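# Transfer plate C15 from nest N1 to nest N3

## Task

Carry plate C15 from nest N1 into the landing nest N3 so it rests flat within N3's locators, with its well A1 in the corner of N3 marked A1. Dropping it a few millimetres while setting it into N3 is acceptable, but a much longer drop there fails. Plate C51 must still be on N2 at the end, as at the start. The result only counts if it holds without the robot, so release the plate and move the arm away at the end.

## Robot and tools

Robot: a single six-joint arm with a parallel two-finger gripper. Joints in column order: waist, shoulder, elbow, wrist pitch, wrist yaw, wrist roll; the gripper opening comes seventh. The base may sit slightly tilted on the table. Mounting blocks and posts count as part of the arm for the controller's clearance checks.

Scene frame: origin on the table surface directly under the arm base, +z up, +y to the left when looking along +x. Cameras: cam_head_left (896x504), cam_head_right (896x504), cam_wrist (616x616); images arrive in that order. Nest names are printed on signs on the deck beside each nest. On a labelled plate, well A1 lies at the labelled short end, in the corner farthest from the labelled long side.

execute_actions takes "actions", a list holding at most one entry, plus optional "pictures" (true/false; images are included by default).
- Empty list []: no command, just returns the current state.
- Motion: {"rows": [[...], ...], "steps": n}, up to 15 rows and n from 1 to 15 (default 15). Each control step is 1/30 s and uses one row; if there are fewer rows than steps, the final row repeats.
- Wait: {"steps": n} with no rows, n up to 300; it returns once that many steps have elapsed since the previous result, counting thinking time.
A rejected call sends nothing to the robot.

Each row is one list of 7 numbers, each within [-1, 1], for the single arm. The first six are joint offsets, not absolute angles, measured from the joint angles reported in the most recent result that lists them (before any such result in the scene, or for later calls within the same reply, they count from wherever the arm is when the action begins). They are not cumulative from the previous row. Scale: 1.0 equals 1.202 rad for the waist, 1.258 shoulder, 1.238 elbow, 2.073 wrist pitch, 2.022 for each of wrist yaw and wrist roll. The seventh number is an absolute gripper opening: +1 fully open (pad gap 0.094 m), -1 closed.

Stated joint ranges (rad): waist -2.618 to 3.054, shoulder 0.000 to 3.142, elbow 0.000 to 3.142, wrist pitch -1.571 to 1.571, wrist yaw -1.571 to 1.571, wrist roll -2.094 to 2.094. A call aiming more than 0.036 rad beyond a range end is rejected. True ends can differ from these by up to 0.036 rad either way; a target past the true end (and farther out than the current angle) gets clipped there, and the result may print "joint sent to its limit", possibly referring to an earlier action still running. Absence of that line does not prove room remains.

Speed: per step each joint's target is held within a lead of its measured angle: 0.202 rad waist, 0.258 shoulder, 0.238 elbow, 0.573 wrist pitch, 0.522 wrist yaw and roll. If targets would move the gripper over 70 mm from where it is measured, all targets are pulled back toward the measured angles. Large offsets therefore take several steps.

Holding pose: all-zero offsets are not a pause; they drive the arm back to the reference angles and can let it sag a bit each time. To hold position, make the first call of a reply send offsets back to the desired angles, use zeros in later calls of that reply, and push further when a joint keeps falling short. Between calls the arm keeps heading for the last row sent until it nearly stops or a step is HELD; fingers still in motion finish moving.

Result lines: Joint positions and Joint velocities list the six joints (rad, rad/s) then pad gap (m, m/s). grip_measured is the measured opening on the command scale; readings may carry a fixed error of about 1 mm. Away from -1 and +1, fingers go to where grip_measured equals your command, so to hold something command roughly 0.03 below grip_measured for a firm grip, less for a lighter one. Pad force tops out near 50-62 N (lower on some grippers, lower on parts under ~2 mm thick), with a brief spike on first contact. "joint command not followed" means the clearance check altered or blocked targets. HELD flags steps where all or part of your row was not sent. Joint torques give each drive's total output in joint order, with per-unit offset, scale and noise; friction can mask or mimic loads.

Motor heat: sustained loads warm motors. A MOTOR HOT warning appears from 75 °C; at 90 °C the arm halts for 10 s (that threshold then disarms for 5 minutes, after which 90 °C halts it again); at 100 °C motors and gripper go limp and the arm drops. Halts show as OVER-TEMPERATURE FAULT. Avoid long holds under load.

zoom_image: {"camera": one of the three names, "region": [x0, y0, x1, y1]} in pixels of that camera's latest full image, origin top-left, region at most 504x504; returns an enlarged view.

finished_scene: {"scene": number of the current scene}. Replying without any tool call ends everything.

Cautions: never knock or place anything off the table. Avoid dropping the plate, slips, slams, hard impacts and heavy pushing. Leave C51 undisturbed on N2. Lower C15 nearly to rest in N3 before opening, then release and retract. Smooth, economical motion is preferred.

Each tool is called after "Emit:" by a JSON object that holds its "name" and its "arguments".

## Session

Emit:
{"name": "execute_actions", "arguments": {"actions": []}}

Scene clock: 0.00 s of 6000.00 s.
grip_measured=+1.000
Joint positions: [-1.326  0.963  0.421  1.522 -1.27   1.541  0.094]
Joint velocities: [-0.027 -0.012 -0.002 -0.022 -0.051 -0.007  0.   ]
Joint torques (N m, as the arm reports them, + toward a larger angle): no reading
Motor temperatures (°C, as the motors report them): [28 34 28 28 26 26]

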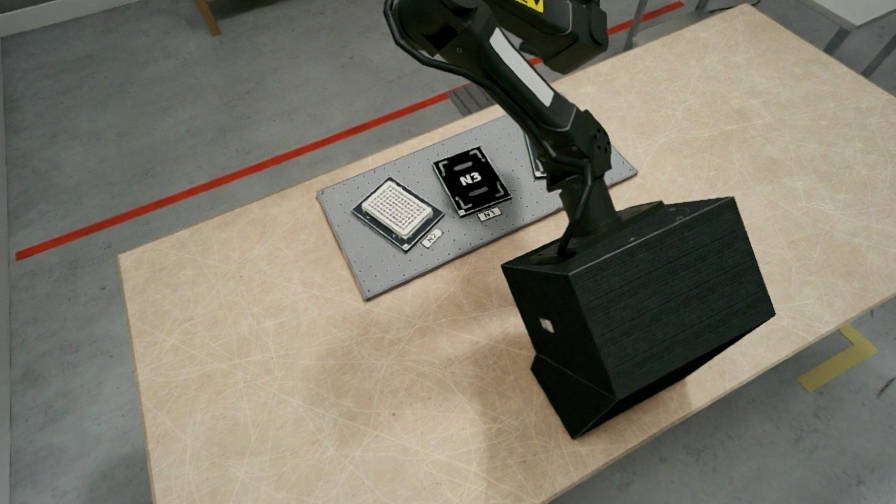

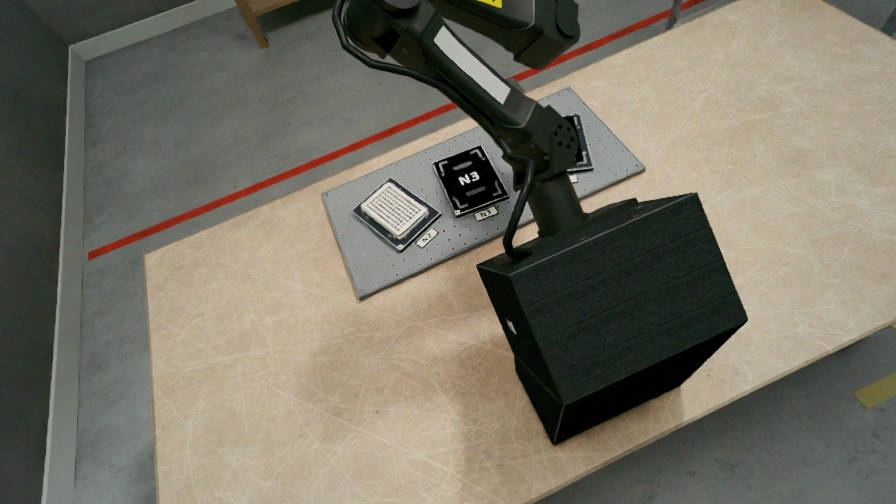

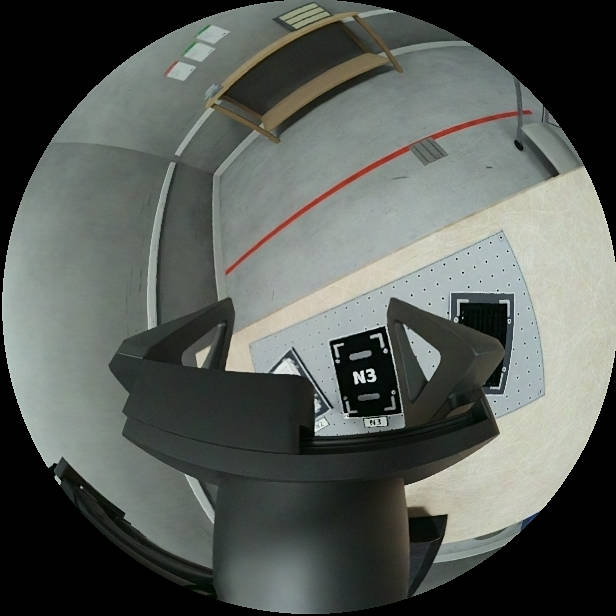

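Emit:
{"name": "zoom_image", "arguments": {"camera": "cam_head_left", "region": [340,130,520,260]}}

Emit:
{"name": "zoom_image", "arguments": {"camera": "cam_head_right", "region": [500,80,660,200]}}

Emit:
{"name": "zoom_image", "arguments": {"camera": "cam_wrist", "region": [400,260,580,440]}}

Region (340, 130, 520, 260) of cam_head_left's 896x504 image, scaled by 2.800, with more detail than that image has.

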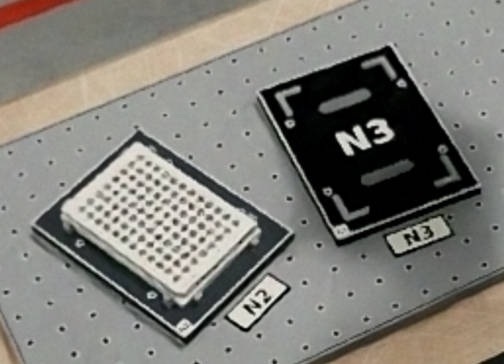

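Region (500, 80, 660, 200) of cam_head_right's 896x504 image, scaled by 3.150, with more detail than that image has; it fills the top 378 rows of this view, and the rest is white.

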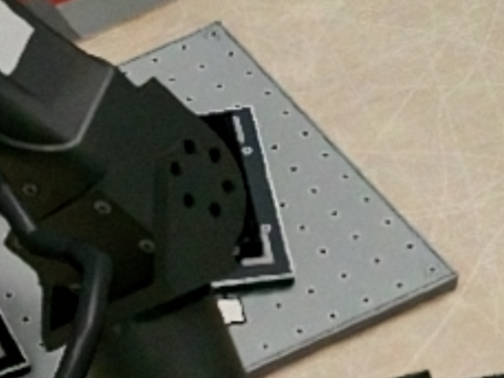

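Region (400, 260, 580, 440) of cam_wrist's 616x616 image, scaled by 2.800, with more detail than that image has.

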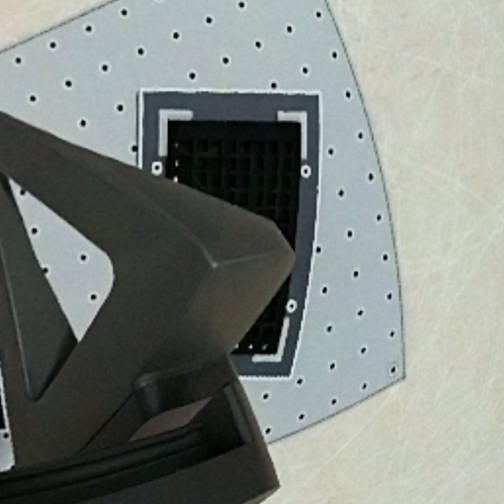

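Emit:
{"name": "execute_actions", "arguments": {"actions": [{"rows":[[0.575,0.1,0.627,-1.0,0.532,-0.712,1]],"steps":15}], "pictures": false}}

Emit:
{"name": "execute_actions", "arguments": {"actions": [{"steps":45}]}}

Scene clock: 65.20 s of 6000.00 s.
grip_measured=+1.000
Joint positions: [-0.626  1.082  1.202  0.104 -0.311  0.324  0.094]
Joint velocities: [ 0.012 -0.1    0.007 -1.927  0.476 -0.989  0.   ]
Joint torques (N m, as the arm reports them, + toward a larger angle): [-1.27 -9.24  5.63  0.89  0.19  0.01]
Motor temperatures (°C, as the motors report them): [28 34 29 29 26 26]
Steps of this call (steps 1 to 90: nothing new was sent; then 61.70 s passed at rest; steps 91 to 105: all 15 steps of this action). Readings (joint positions):
91: [-1.302 0.969 0.436 1.480 -1.231 1.489]
92: [-1.247 0.993 0.482 1.401 -1.164 1.417]
94: [-1.129 1.048 0.604 1.216 -1.006 1.256]
98: [-0.845 1.109 0.903 0.751 -0.613 0.874]
105: the state above

Scene clock: 66.70 s of 6000.00 s.
grip_measured=+1.000
Joint positions: [-0.626  1.095  1.195 -0.545 -0.206  0.105  0.094]
Joint velocities: [-0.012 -0.012 -0.022  0.007 -0.066 -0.066  0.   ]
Joint torques (N m, as the arm reports them, + toward a larger angle): [-1.61 -9.96  5.24  0.46  0.15 -0.02]
Motor temperatures (°C, as the motors report them): [28 34 29 29 26 26]
Steps of this call (steps 1 to 45: the robot went on to your last target). Readings (joint positions):
1: [-0.626 1.081 1.202 0.036 -0.298 0.293]
2: [-0.626 1.082 1.202 -0.038 -0.285 0.267]
4: [-0.626 1.087 1.202 -0.192 -0.261 0.219]
8: [-0.626 1.095 1.197 -0.416 -0.227 0.152]
45: the state above
The arm was judged still, so your last target was given up. Only a new action makes it travel on or press farther. Fingers that are still opening or closing keep moving.

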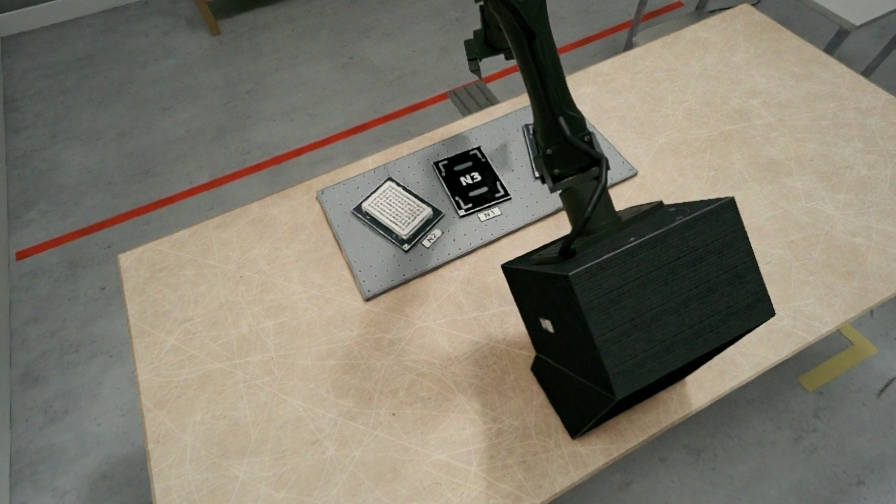

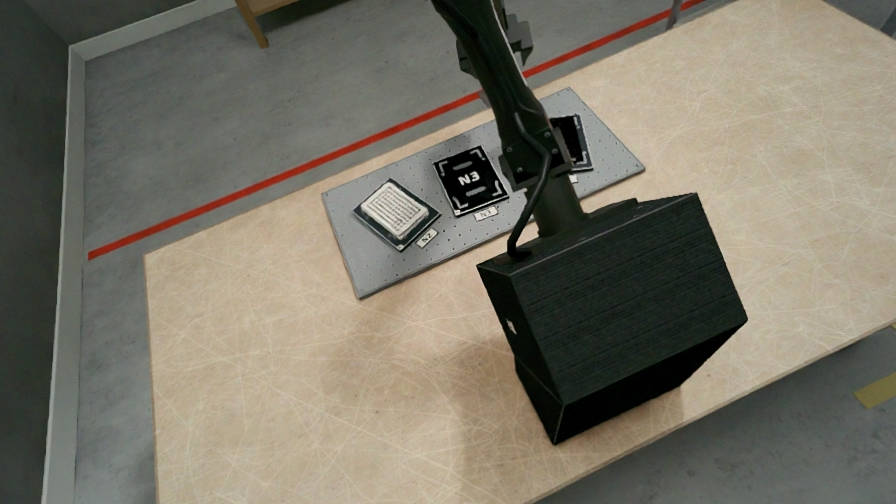

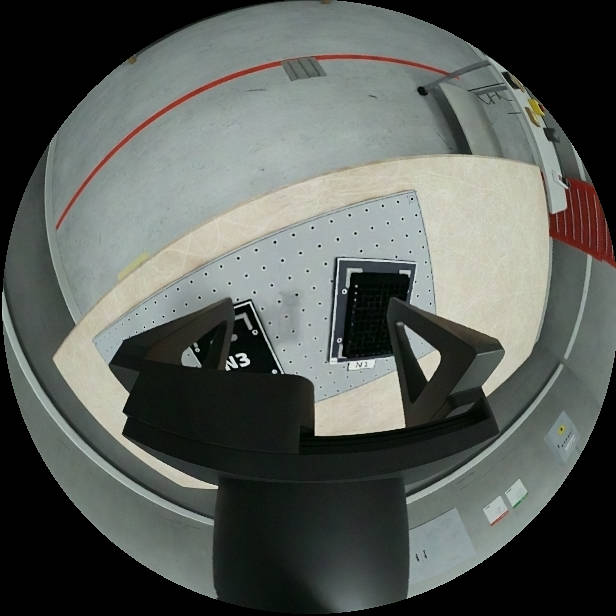

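Emit:
{"name": "execute_actions", "arguments": {"actions": [{"rows":[[-0.03,0.06,0.01,-0.03,-0.01,0,1],[-0.06,0.12,0.015,-0.06,-0.02,0,1],[-0.07,0.165,0.015,-0.08,-0.02,0,1]],"steps":15}]}}

Scene clock: 72.23 s of 6000.00 s.
grip_measured=+1.000
Joint positions: [-0.698  1.326  1.198 -0.699 -0.242  0.104  0.094]
Joint velocities: [-0.007 -0.037  0.002  0.037 -0.022  0.022  0.   ]
Joint torques (N m, as the arm reports them, + toward a larger angle): [ -2.69 -11.71   4.83  -0.32   0.09   0.01]
Motor temperatures (°C, as the motors report them): [28 35 29 29 26 26]
Steps of this call (steps 1 to 90: nothing new was sent; then 2.03 s passed at rest; steps 91 to 105: all 15 steps of this action). Readings (joint positions):
91: [-0.629 1.101 1.197 -0.550 -0.210 0.105]
92: [-0.639 1.120 1.204 -0.561 -0.221 0.104]
94: [-0.672 1.196 1.221 -0.587 -0.233 0.104]
98: [-0.698 1.328 1.208 -0.654 -0.233 0.104]
105: the state above

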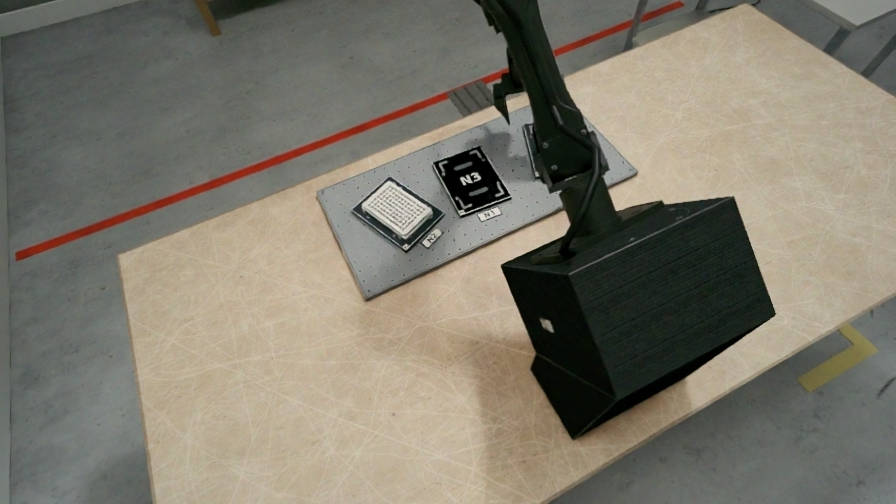

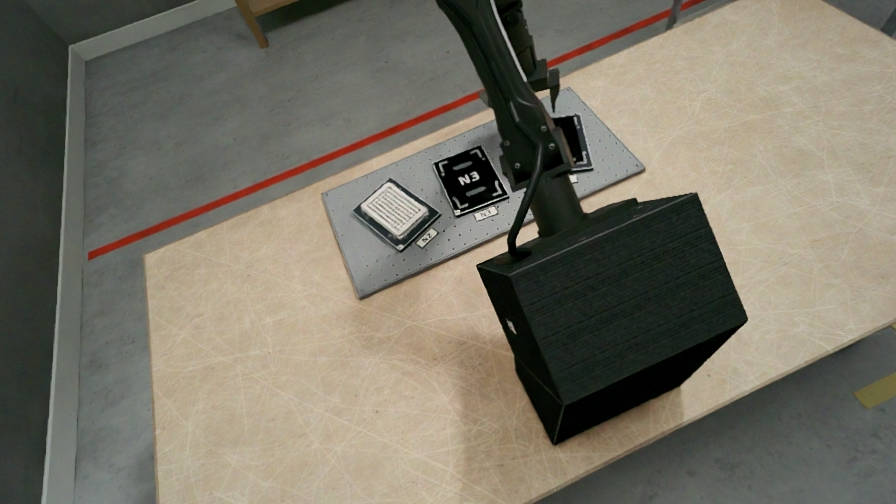

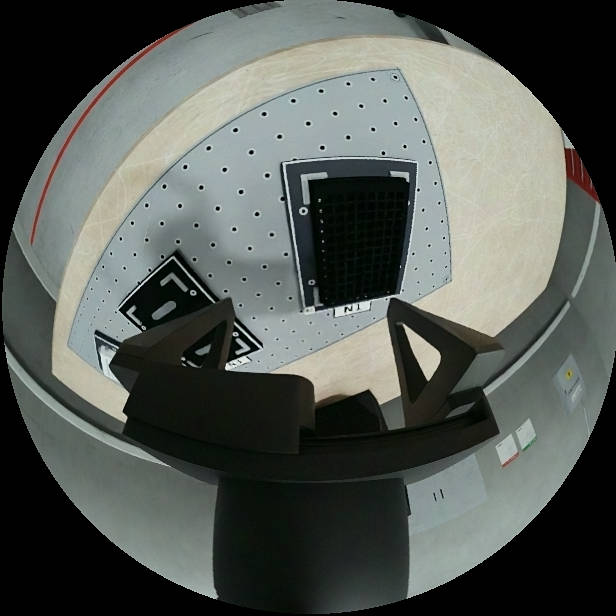

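Emit:
{"name": "execute_actions", "arguments": {"actions": [{"rows":[[-0.04,0.01,0.015,0,-0.012,-0.015,1],[-0.08,0.02,0.015,0,-0.025,-0.03,1],[-0.11,0.03,0.015,0,-0.035,-0.045,1]],"steps":15}]}}

Emit:
{"name": "zoom_image", "arguments": {"camera": "cam_wrist", "region": [200,110,440,350]}}

Scene clock: 84.80 s of 6000.00 s.
grip_measured=+1.000
Joint positions: [-0.823  1.366  1.198 -0.701 -0.306  0.02   0.094]
Joint velocities: [ 0.022  0.002 -0.002 -0.051 -0.051 -0.051  0.   ]
Joint torques (N m, as the arm reports them, + toward a larger angle): [-2.89 -9.48  4.67 -0.16  0.06 -0.04]
Motor temperatures (°C, as the motors report them): [28 38 29 29 26 26]
Steps of this call (steps 1 to 15: the robot went on to your last target; steps 16 to 90: nothing new was sent; then 9.07 s passed at rest; steps 91 to 105: all 15 steps of this action). Readings (joint positions):
91: [-0.701 1.326 1.198 -0.701 -0.248 0.100]
92: [-0.713 1.328 1.198 -0.701 -0.260 0.090]
94: [-0.766 1.340 1.198 -0.701 -0.283 0.064]
98: [-0.823 1.365 1.198 -0.701 -0.288 0.037]
105: the state above

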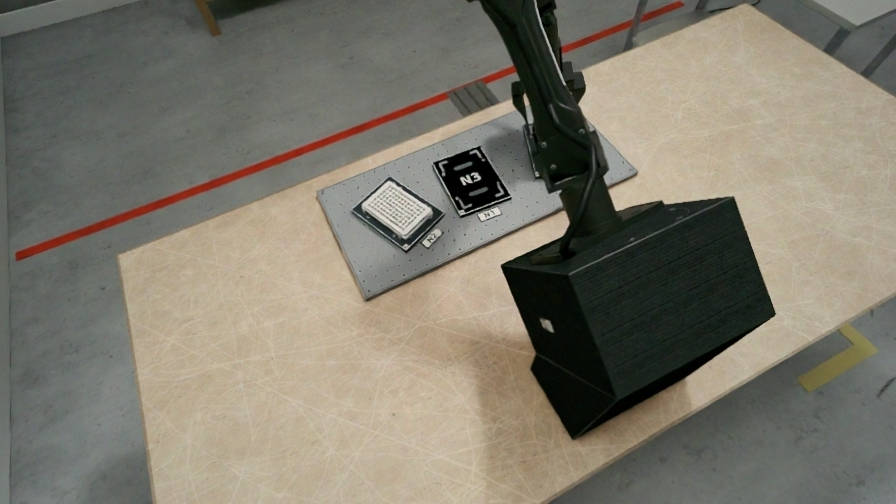

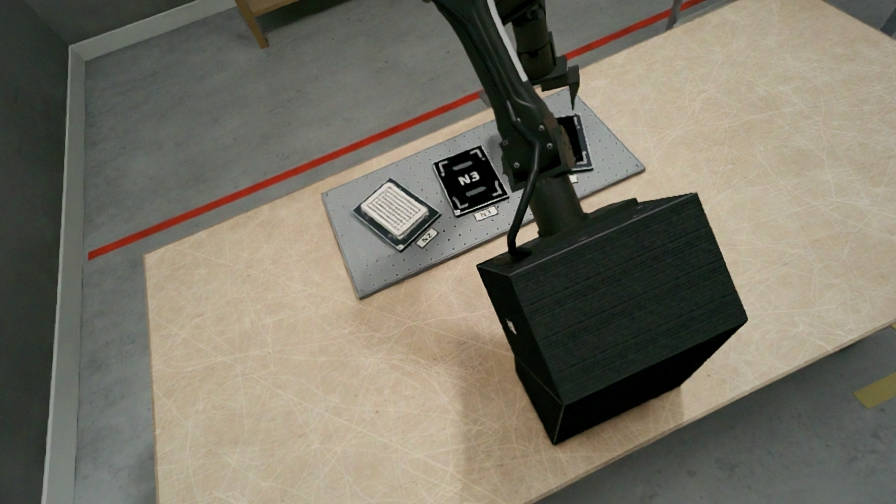

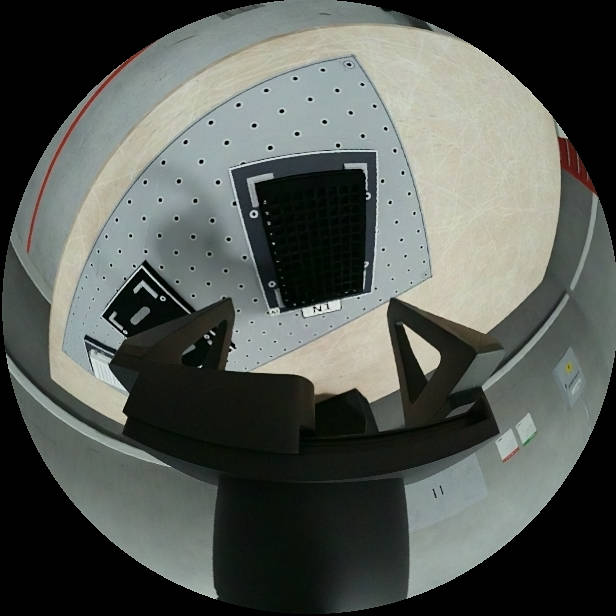

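Region (200, 110, 440, 350) of cam_wrist's 616x616 image, scaled by 2.100, with more detail than that image has.

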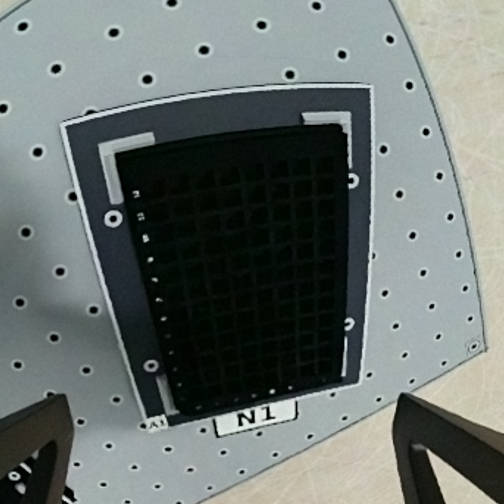

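Emit:
{"name": "execute_actions", "arguments": {"actions": [{"rows":[[-0.02,0.01,0.02,0,-0.025,-0.025,1],[-0.04,0.02,0.03,0,-0.05,-0.05,1],[-0.05,0.03,0.04,0,-0.055,-0.055,1]],"steps":15}]}}

Scene clock: 103.80 s of 6000.00 s.
grip_measured=+1.000
Joint positions: [-0.867  1.402  1.224 -0.704 -0.407 -0.083  0.094]
Joint velocities: [ 0.012 -0.012  0.007  0.051 -0.022 -0.051  0.   ]
Joint torques (N m, as the arm reports them, + toward a larger angle): [-3.82 -9.14  5.33 -0.14 -0.02 -0.02]
Motor temperatures (°C, as the motors report them): [28 38 30 28 26 26]
Steps of this call (steps 1 to 15: the robot went on to your last target; steps 16 to 90: nothing new was sent; then 15.50 s passed at rest; steps 91 to 105: all 15 steps of this action). Readings (joint positions):
91: [-0.823 1.367 1.198 -0.701 -0.315 0.010]
92: [-0.828 1.369 1.200 -0.702 -0.331 -0.005]
94: [-0.846 1.384 1.214 -0.704 -0.363 -0.035]
98: [-0.867 1.401 1.224 -0.704 -0.389 -0.066]
105: the state above

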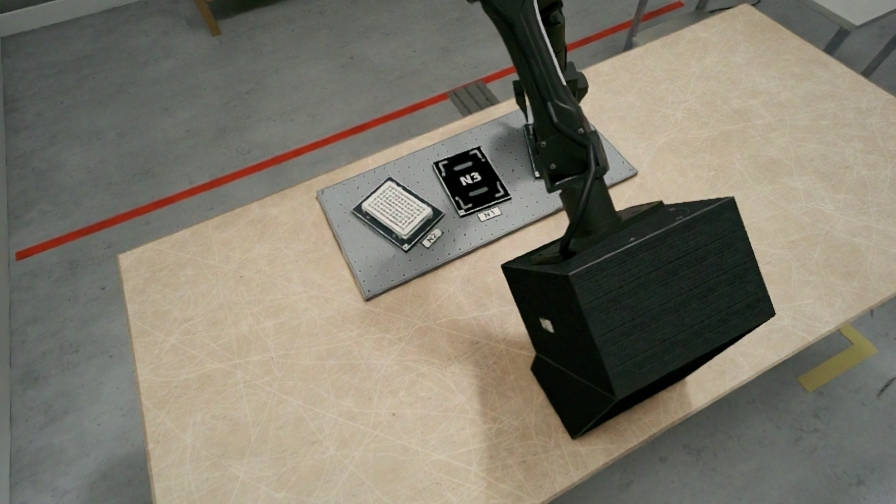

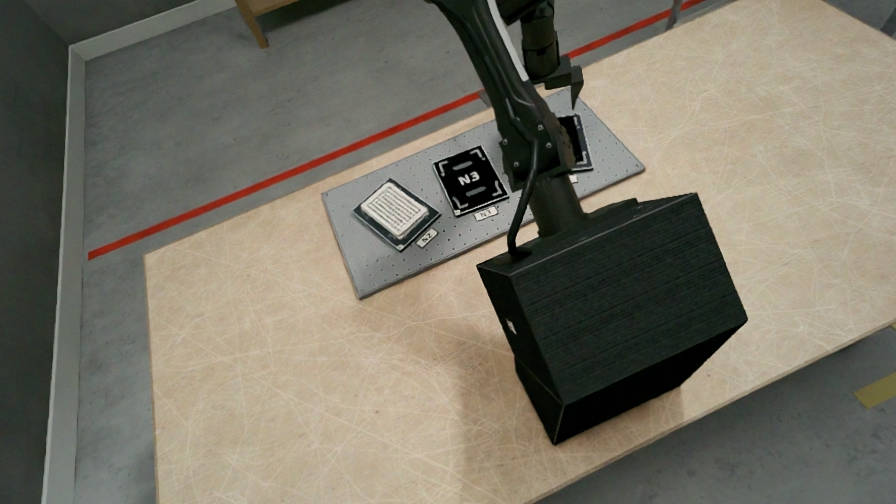

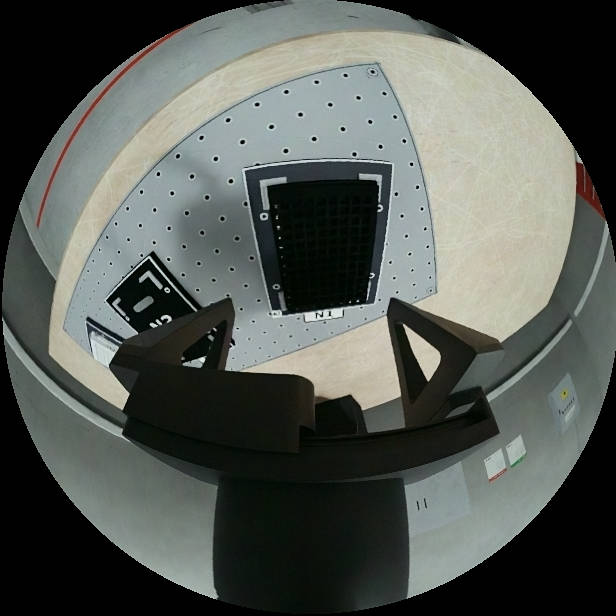

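Emit:
{"name": "execute_actions", "arguments": {"actions": [{"rows":[[-0.015,0.05,0.04,0,0,-0.01,1],[-0.025,0.1,0.08,-0.005,0,-0.015,1],[-0.032,0.15,0.11,-0.01,0,-0.018,1],[-0.032,0.192,0.135,-0.012,0,-0.018,1]],"steps":15}]}}

Scene clock: 123.50 s of 6000.00 s.
grip_measured=+1.000
Joint positions: [-0.886  1.665  1.376 -0.724 -0.409 -0.115  0.094]
Joint velocities: [-0.007  0.017 -0.007 -0.022 -0.007  0.066  0.   ]
Joint torques (N m, as the arm reports them, + toward a larger angle): [ -5.2  -12.28   4.14  -0.43   0.07   0.02]
Motor temperatures (°C, as the motors report them): [28 38 30 28 26 26]
Steps of this call (steps 1 to 15: the robot went on to your last target; steps 16 to 90: nothing new was sent; then 16.20 s passed at rest; steps 91 to 105: all 15 steps of this action). Readings (joint positions):
91: [-0.867 1.408 1.228 -0.707 -0.412 -0.090]
92: [-0.868 1.427 1.247 -0.716 -0.412 -0.093]
94: [-0.874 1.512 1.319 -0.724 -0.414 -0.102]
98: [-0.886 1.650 1.376 -0.706 -0.411 -0.110]
105: the state above

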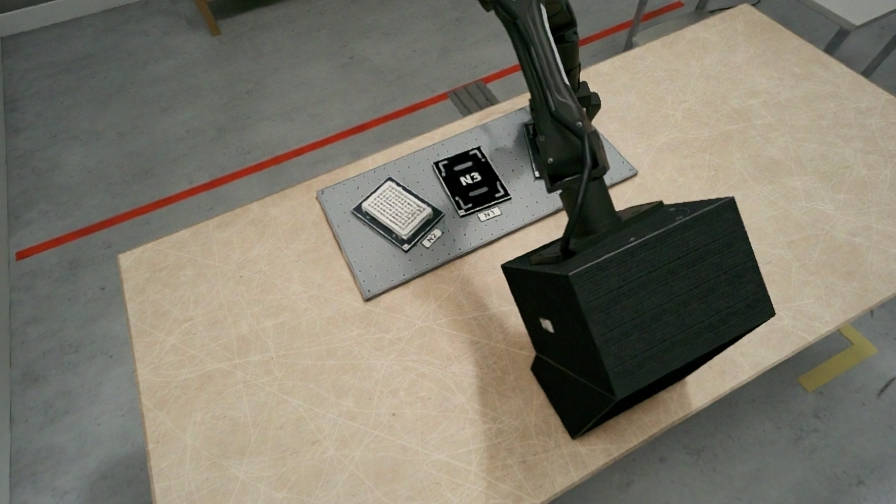

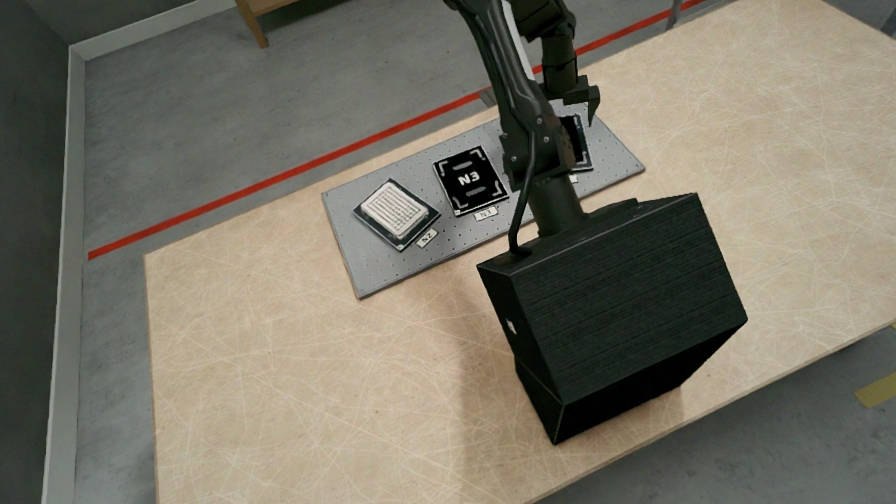

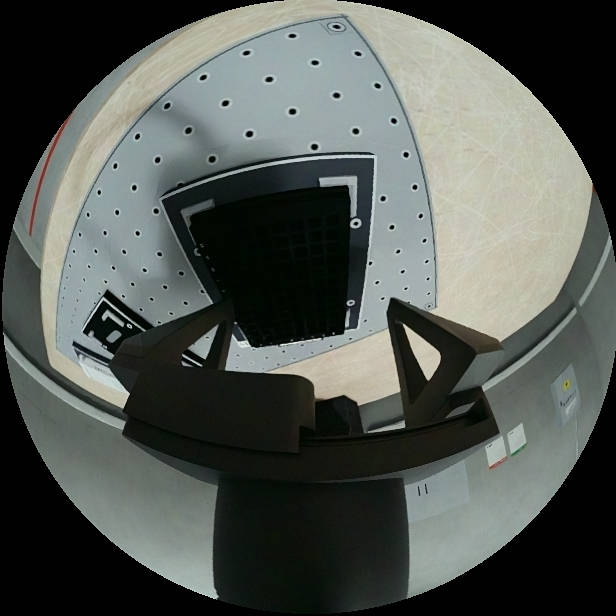

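Emit:
{"name": "execute_actions", "arguments": {"actions": [{"rows":[[0.015,-0.01,0.02,0,0.012,-0.01,1],[0.03,-0.01,0.02,0,0.025,-0.02,1],[0.042,-0.01,0.02,0,0.033,-0.025,1]],"steps":12}]}}

Scene clock: 132.43 s of 6000.00 s.
grip_measured=+1.000
Joint positions: [-0.825  1.665  1.376 -0.724 -0.358 -0.158  0.094]
Joint velocities: [-0.007 -0.002  0.007 -0.051 -0.007 -0.081  0.   ]
Joint torques (N m, as the arm reports them, + toward a larger angle): [ -4.29 -11.94   4.7   -0.43   0.13  -0.13]
Motor temperatures (°C, as the motors report them): [29 39 30 28 26 26]
Steps of this call (steps 1 to 15: the robot went on to your last target; steps 16 to 90: nothing new was sent; then 5.53 s passed at rest; steps 91 to 102: all 12 steps of this action). Readings (joint positions):
91: [-0.885 1.665 1.376 -0.724 -0.406 -0.118]
92: [-0.880 1.665 1.376 -0.724 -0.398 -0.124]
94: [-0.858 1.665 1.376 -0.724 -0.379 -0.136]
98: [-0.825 1.665 1.376 -0.724 -0.367 -0.152]
102: the state above

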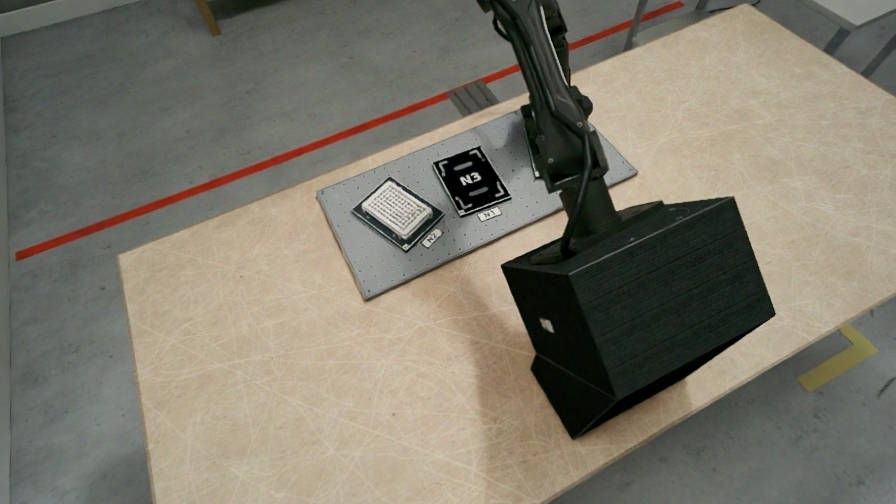

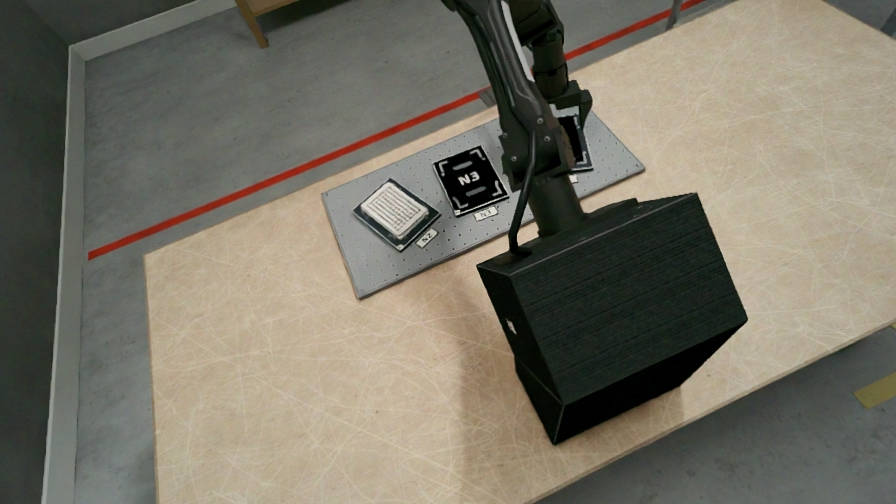

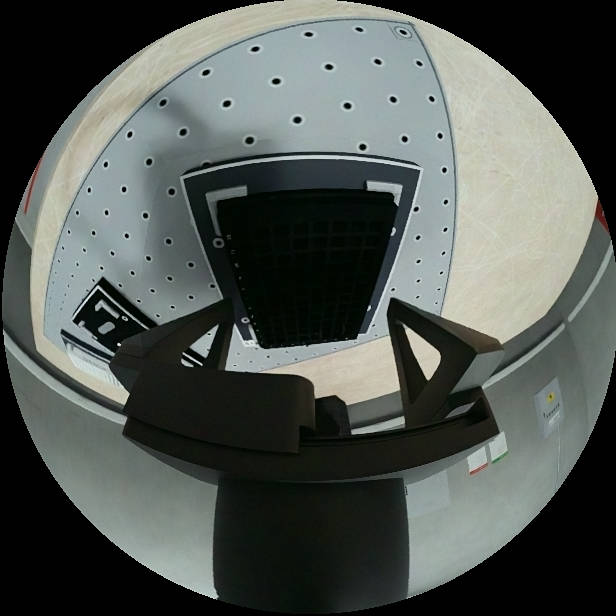

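Emit:
{"name": "execute_actions", "arguments": {"actions": [{"rows":[[0.008,0.02,-0.012,0.015,-0.008,-0.01,1],[0.015,0.035,-0.022,0.03,-0.014,-0.016,1],[0.022,0.05,-0.03,0.045,-0.018,-0.02,1]],"steps":12}]}}

Scene clock: 144.80 s of 6000.00 s.
grip_measured=+1.000
Joint positions: [-0.811  1.701  1.367 -0.669 -0.38  -0.196  0.094]
Joint velocities: [ 0.002 -0.002  0.007  0.007  0.081  0.022  0.   ]
Joint torques (N m, as the arm reports them, + toward a larger angle): [-2.38 -8.12  0.96 -0.09 -0.08 -0.01]
Motor temperatures (°C, as the motors report them): [29 39 30 28 26 26]
Steps of this call (steps 1 to 15: the robot went on to your last target; steps 16 to 90: nothing new was sent; then 8.97 s passed at rest; steps 91 to 102: all 12 steps of this action). Readings (joint positions):
91: [-0.824 1.666 1.376 -0.723 -0.353 -0.164]
92: [-0.822 1.671 1.376 -0.717 -0.357 -0.167]
94: [-0.811 1.690 1.371 -0.686 -0.368 -0.177]
98: [-0.811 1.701 1.367 -0.670 -0.380 -0.190]
102: the state above

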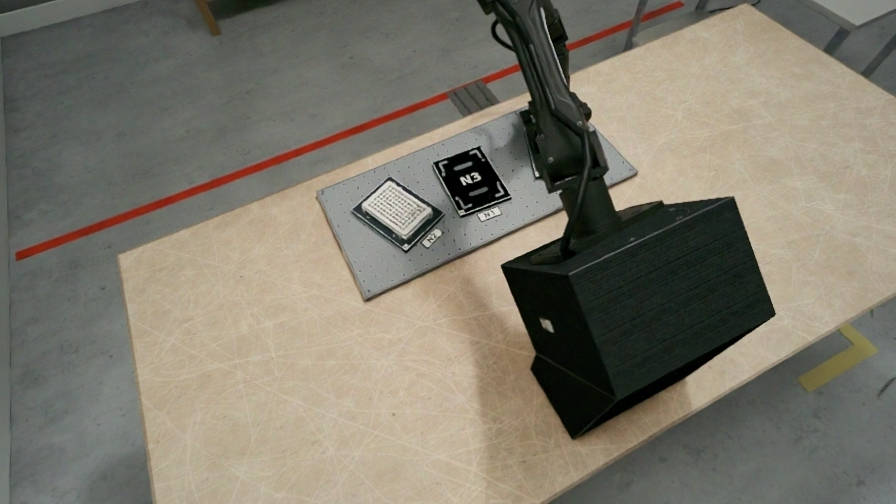

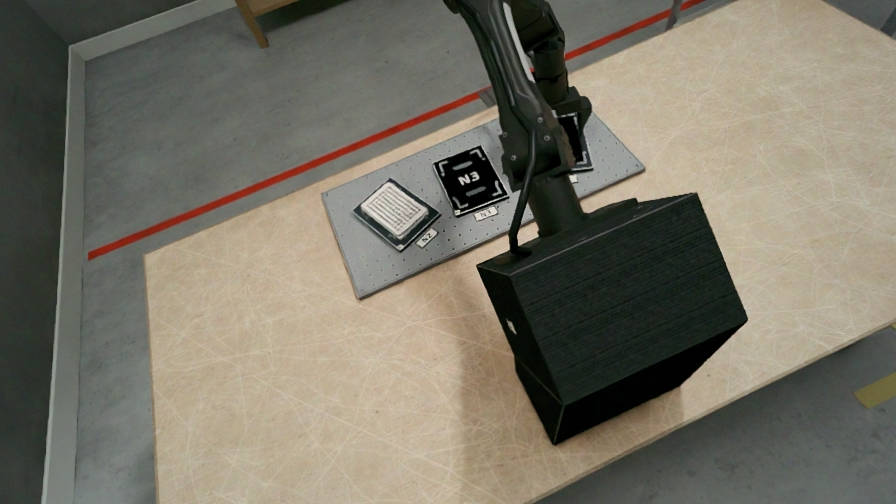

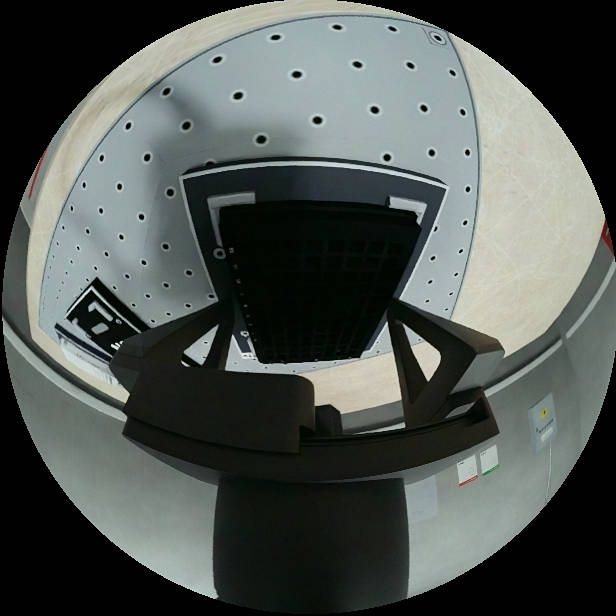

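Emit:
{"name": "zoom_image", "arguments": {"camera": "cam_wrist", "region": [170,170,470,400]}}

Emit:
{"name": "zoom_image", "arguments": {"camera": "cam_head_right", "region": [520,70,620,190]}}

Region (170, 170, 470, 400) of cam_wrist's 616x616 image, scaled by 1.680, with more detail than that image has; it fills the top 386 rows of this view, and the rest is white.

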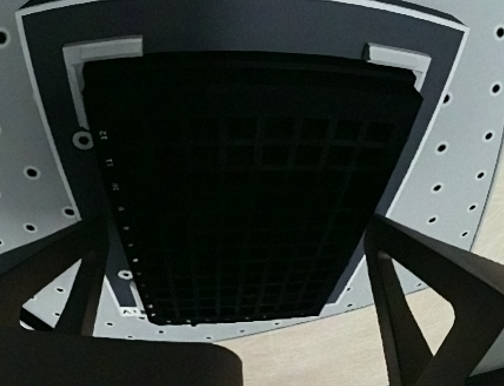

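Region (520, 70, 620, 190) of cam_head_right's 896x504 image, scaled by 4.200, with more detail than that image has.

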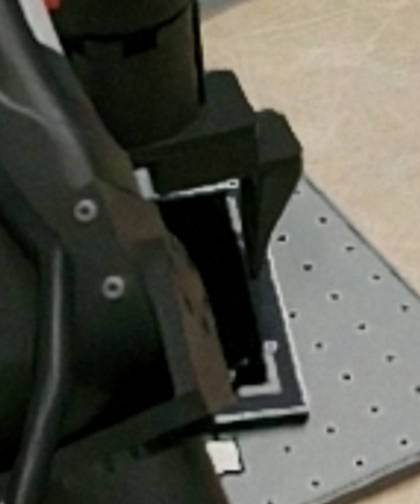

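Emit:
{"name": "execute_actions", "arguments": {"actions": [{"rows":[[0,-0.02,0.01,0,0,0,1],[0,-0.028,0.01,0,0,0.01,1],[-0.01,-0.028,0.01,0,0,0.018,1],[-0.018,-0.028,0.01,0,0,0.02,1],[-0.022,-0.028,0.01,0,0,0.02,1]],"steps":12}]}}

Emit:
{"name": "zoom_image", "arguments": {"camera": "cam_wrist", "region": [170,170,470,400]}}

Scene clock: 161.77 s of 6000.00 s.
grip_measured=+1.000
Joint positions: [-0.817  1.688  1.367 -0.668 -0.38  -0.165  0.094]
Joint velocities: [ 0.012 -0.007 -0.022 -0.007  0.095 -0.022  0.   ]
Joint torques (N m, as the arm reports them, + toward a larger angle): [ -4.72 -12.65   3.7   -0.35   0.03   0.05]
Motor temperatures (°C, as the motors report them): [28 38 29 28 26 26]
Steps of this call (steps 1 to 15: the robot went on to your last target; steps 16 to 90: nothing new was sent; then 13.57 s passed at rest; steps 91 to 102: all 12 steps of this action). Readings (joint positions):
91: [-0.811 1.699 1.367 -0.668 -0.380 -0.200]
92: [-0.810 1.697 1.367 -0.668 -0.379 -0.197]
94: [-0.810 1.693 1.367 -0.668 -0.380 -0.186]
98: [-0.815 1.688 1.367 -0.668 -0.380 -0.171]
102: the state above

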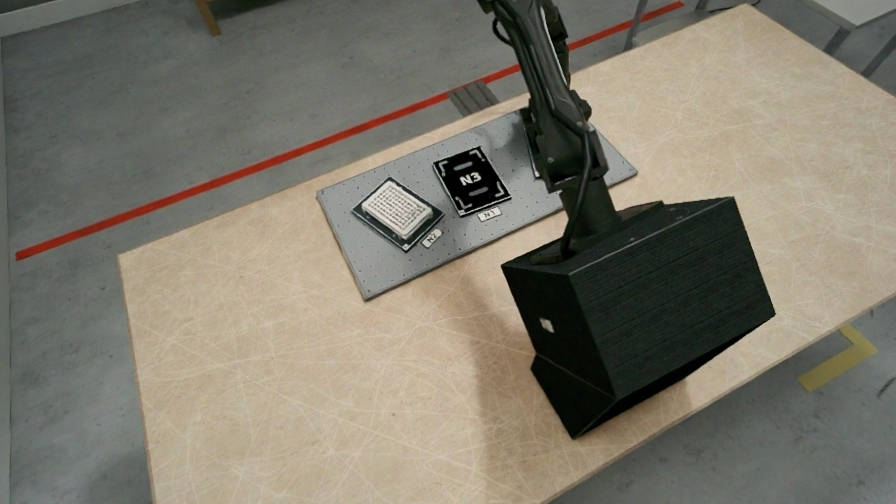

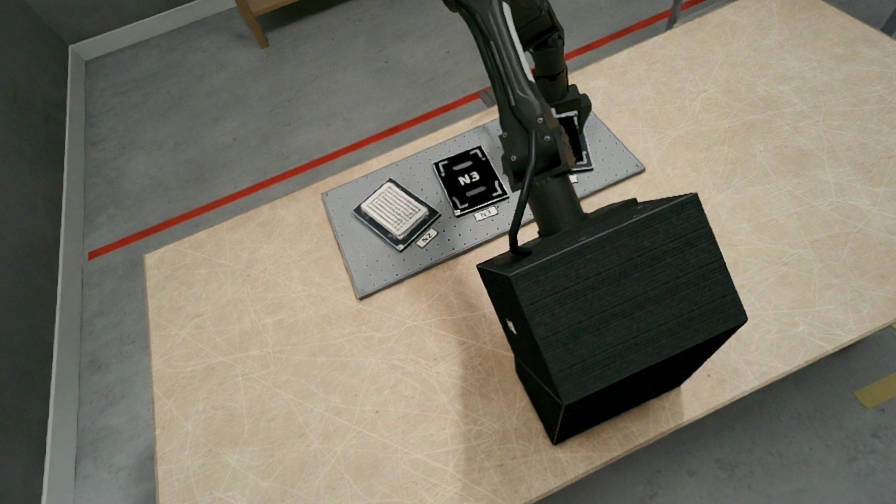

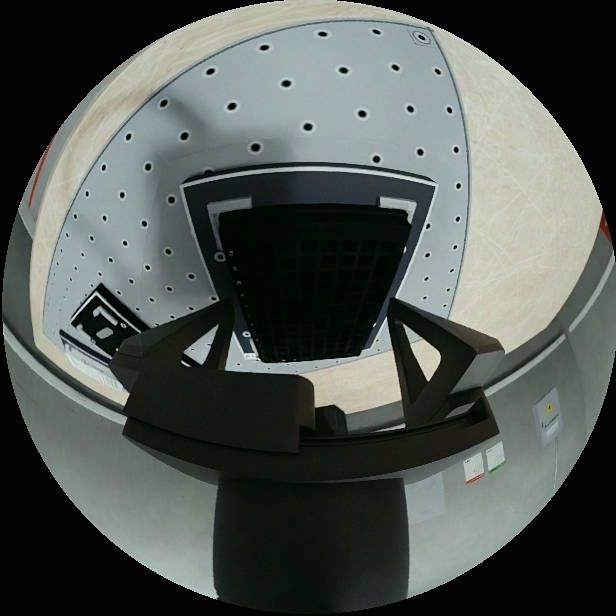

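Region (170, 170, 470, 400) of cam_wrist's 616x616 image, scaled by 1.680, with more detail than that image has; it fills the top 386 rows of this view, and the rest is white.

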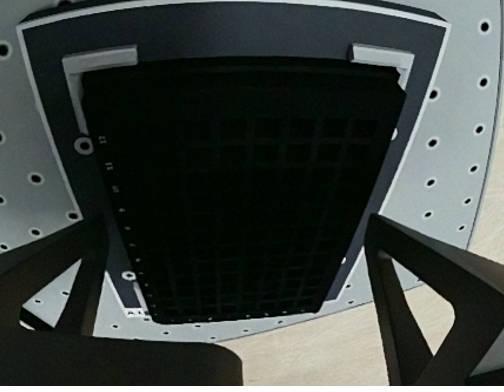

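Emit:
{"name": "execute_actions", "arguments": {"actions": [{"rows":[[-0.01,0.015,-0.012,0.01,0,0,1],[-0.016,0.028,-0.02,0.02,0,0,1],[-0.018,0.036,-0.024,0.026,0,0,1]],"steps":12}]}}

Emit:
{"name": "zoom_image", "arguments": {"camera": "cam_wrist", "region": [150,120,490,400]}}

Scene clock: 173.40 s of 6000.00 s.
grip_measured=+1.000
Joint positions: [-0.826  1.703  1.363 -0.649 -0.401 -0.165  0.094]
Joint velocities: [-0.017 -0.017 -0.002 -0.007 -0.051 -0.051  0.   ]
Joint torques (N m, as the arm reports them, + toward a larger angle): [-4.57 -7.84  1.05 -0.05  0.22  0.05]
Motor temperatures (°C, as the motors report them): [29 40 29 28 26 26]
Steps of this call (steps 1 to 15: the robot went on to your last target; steps 16 to 90: nothing new was sent; then 8.23 s passed at rest; steps 91 to 102: all 12 steps of this action). Readings (joint positions):
91: [-0.817 1.689 1.367 -0.668 -0.380 -0.161]
92: [-0.817 1.692 1.367 -0.664 -0.380 -0.161]
94: [-0.821 1.701 1.367 -0.655 -0.387 -0.163]
98: [-0.826 1.703 1.363 -0.649 -0.400 -0.164]
102: the state above

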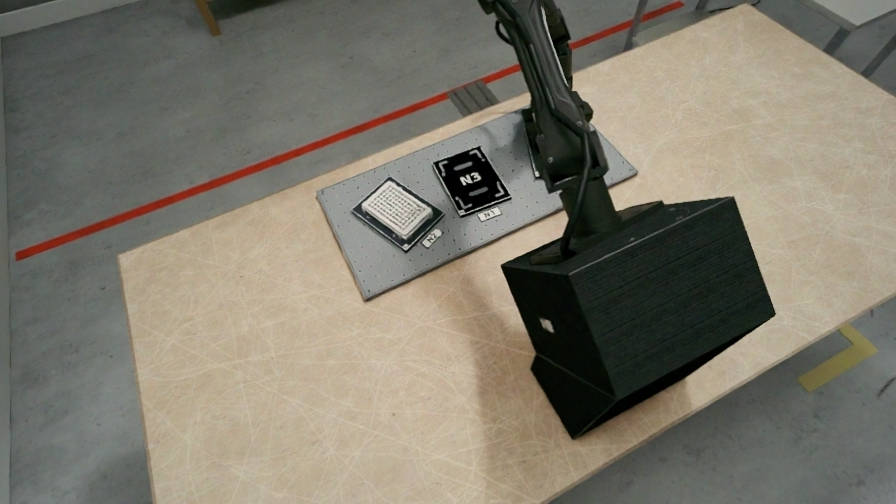

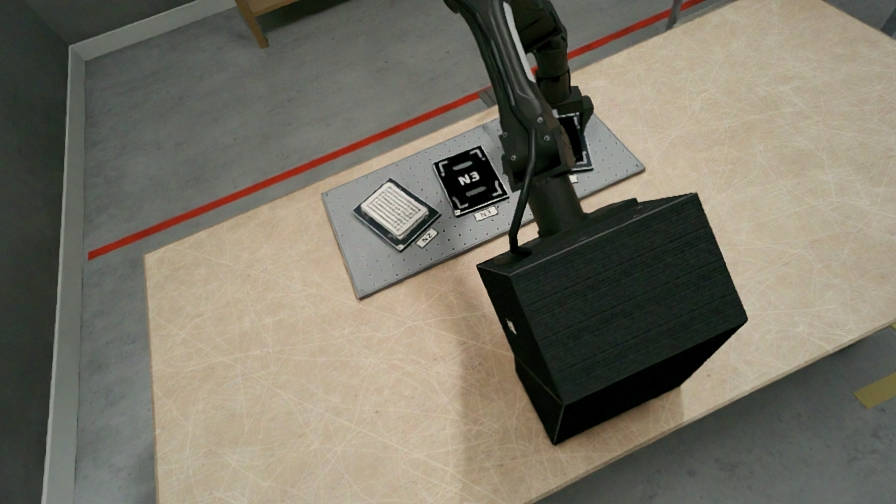

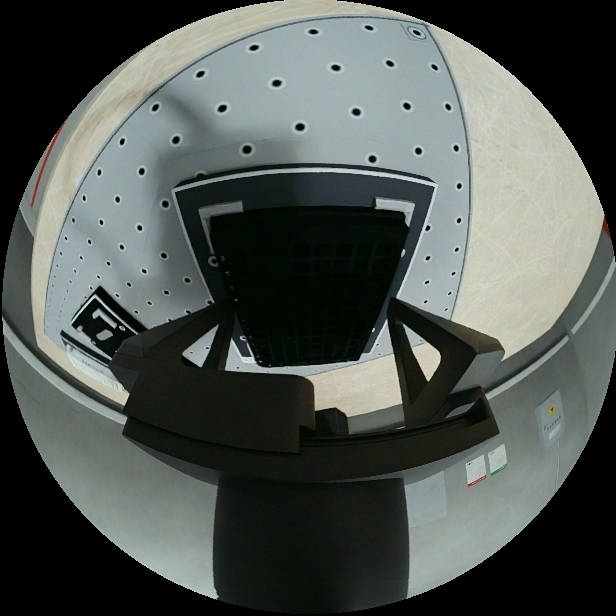

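Region (150, 120, 490, 400) of cam_wrist's 616x616 image, scaled by 1.482, with more detail than that image has; it fills the top 415 rows of this view, and the rest is white.

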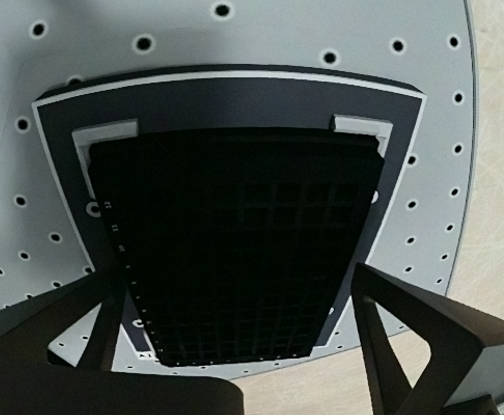

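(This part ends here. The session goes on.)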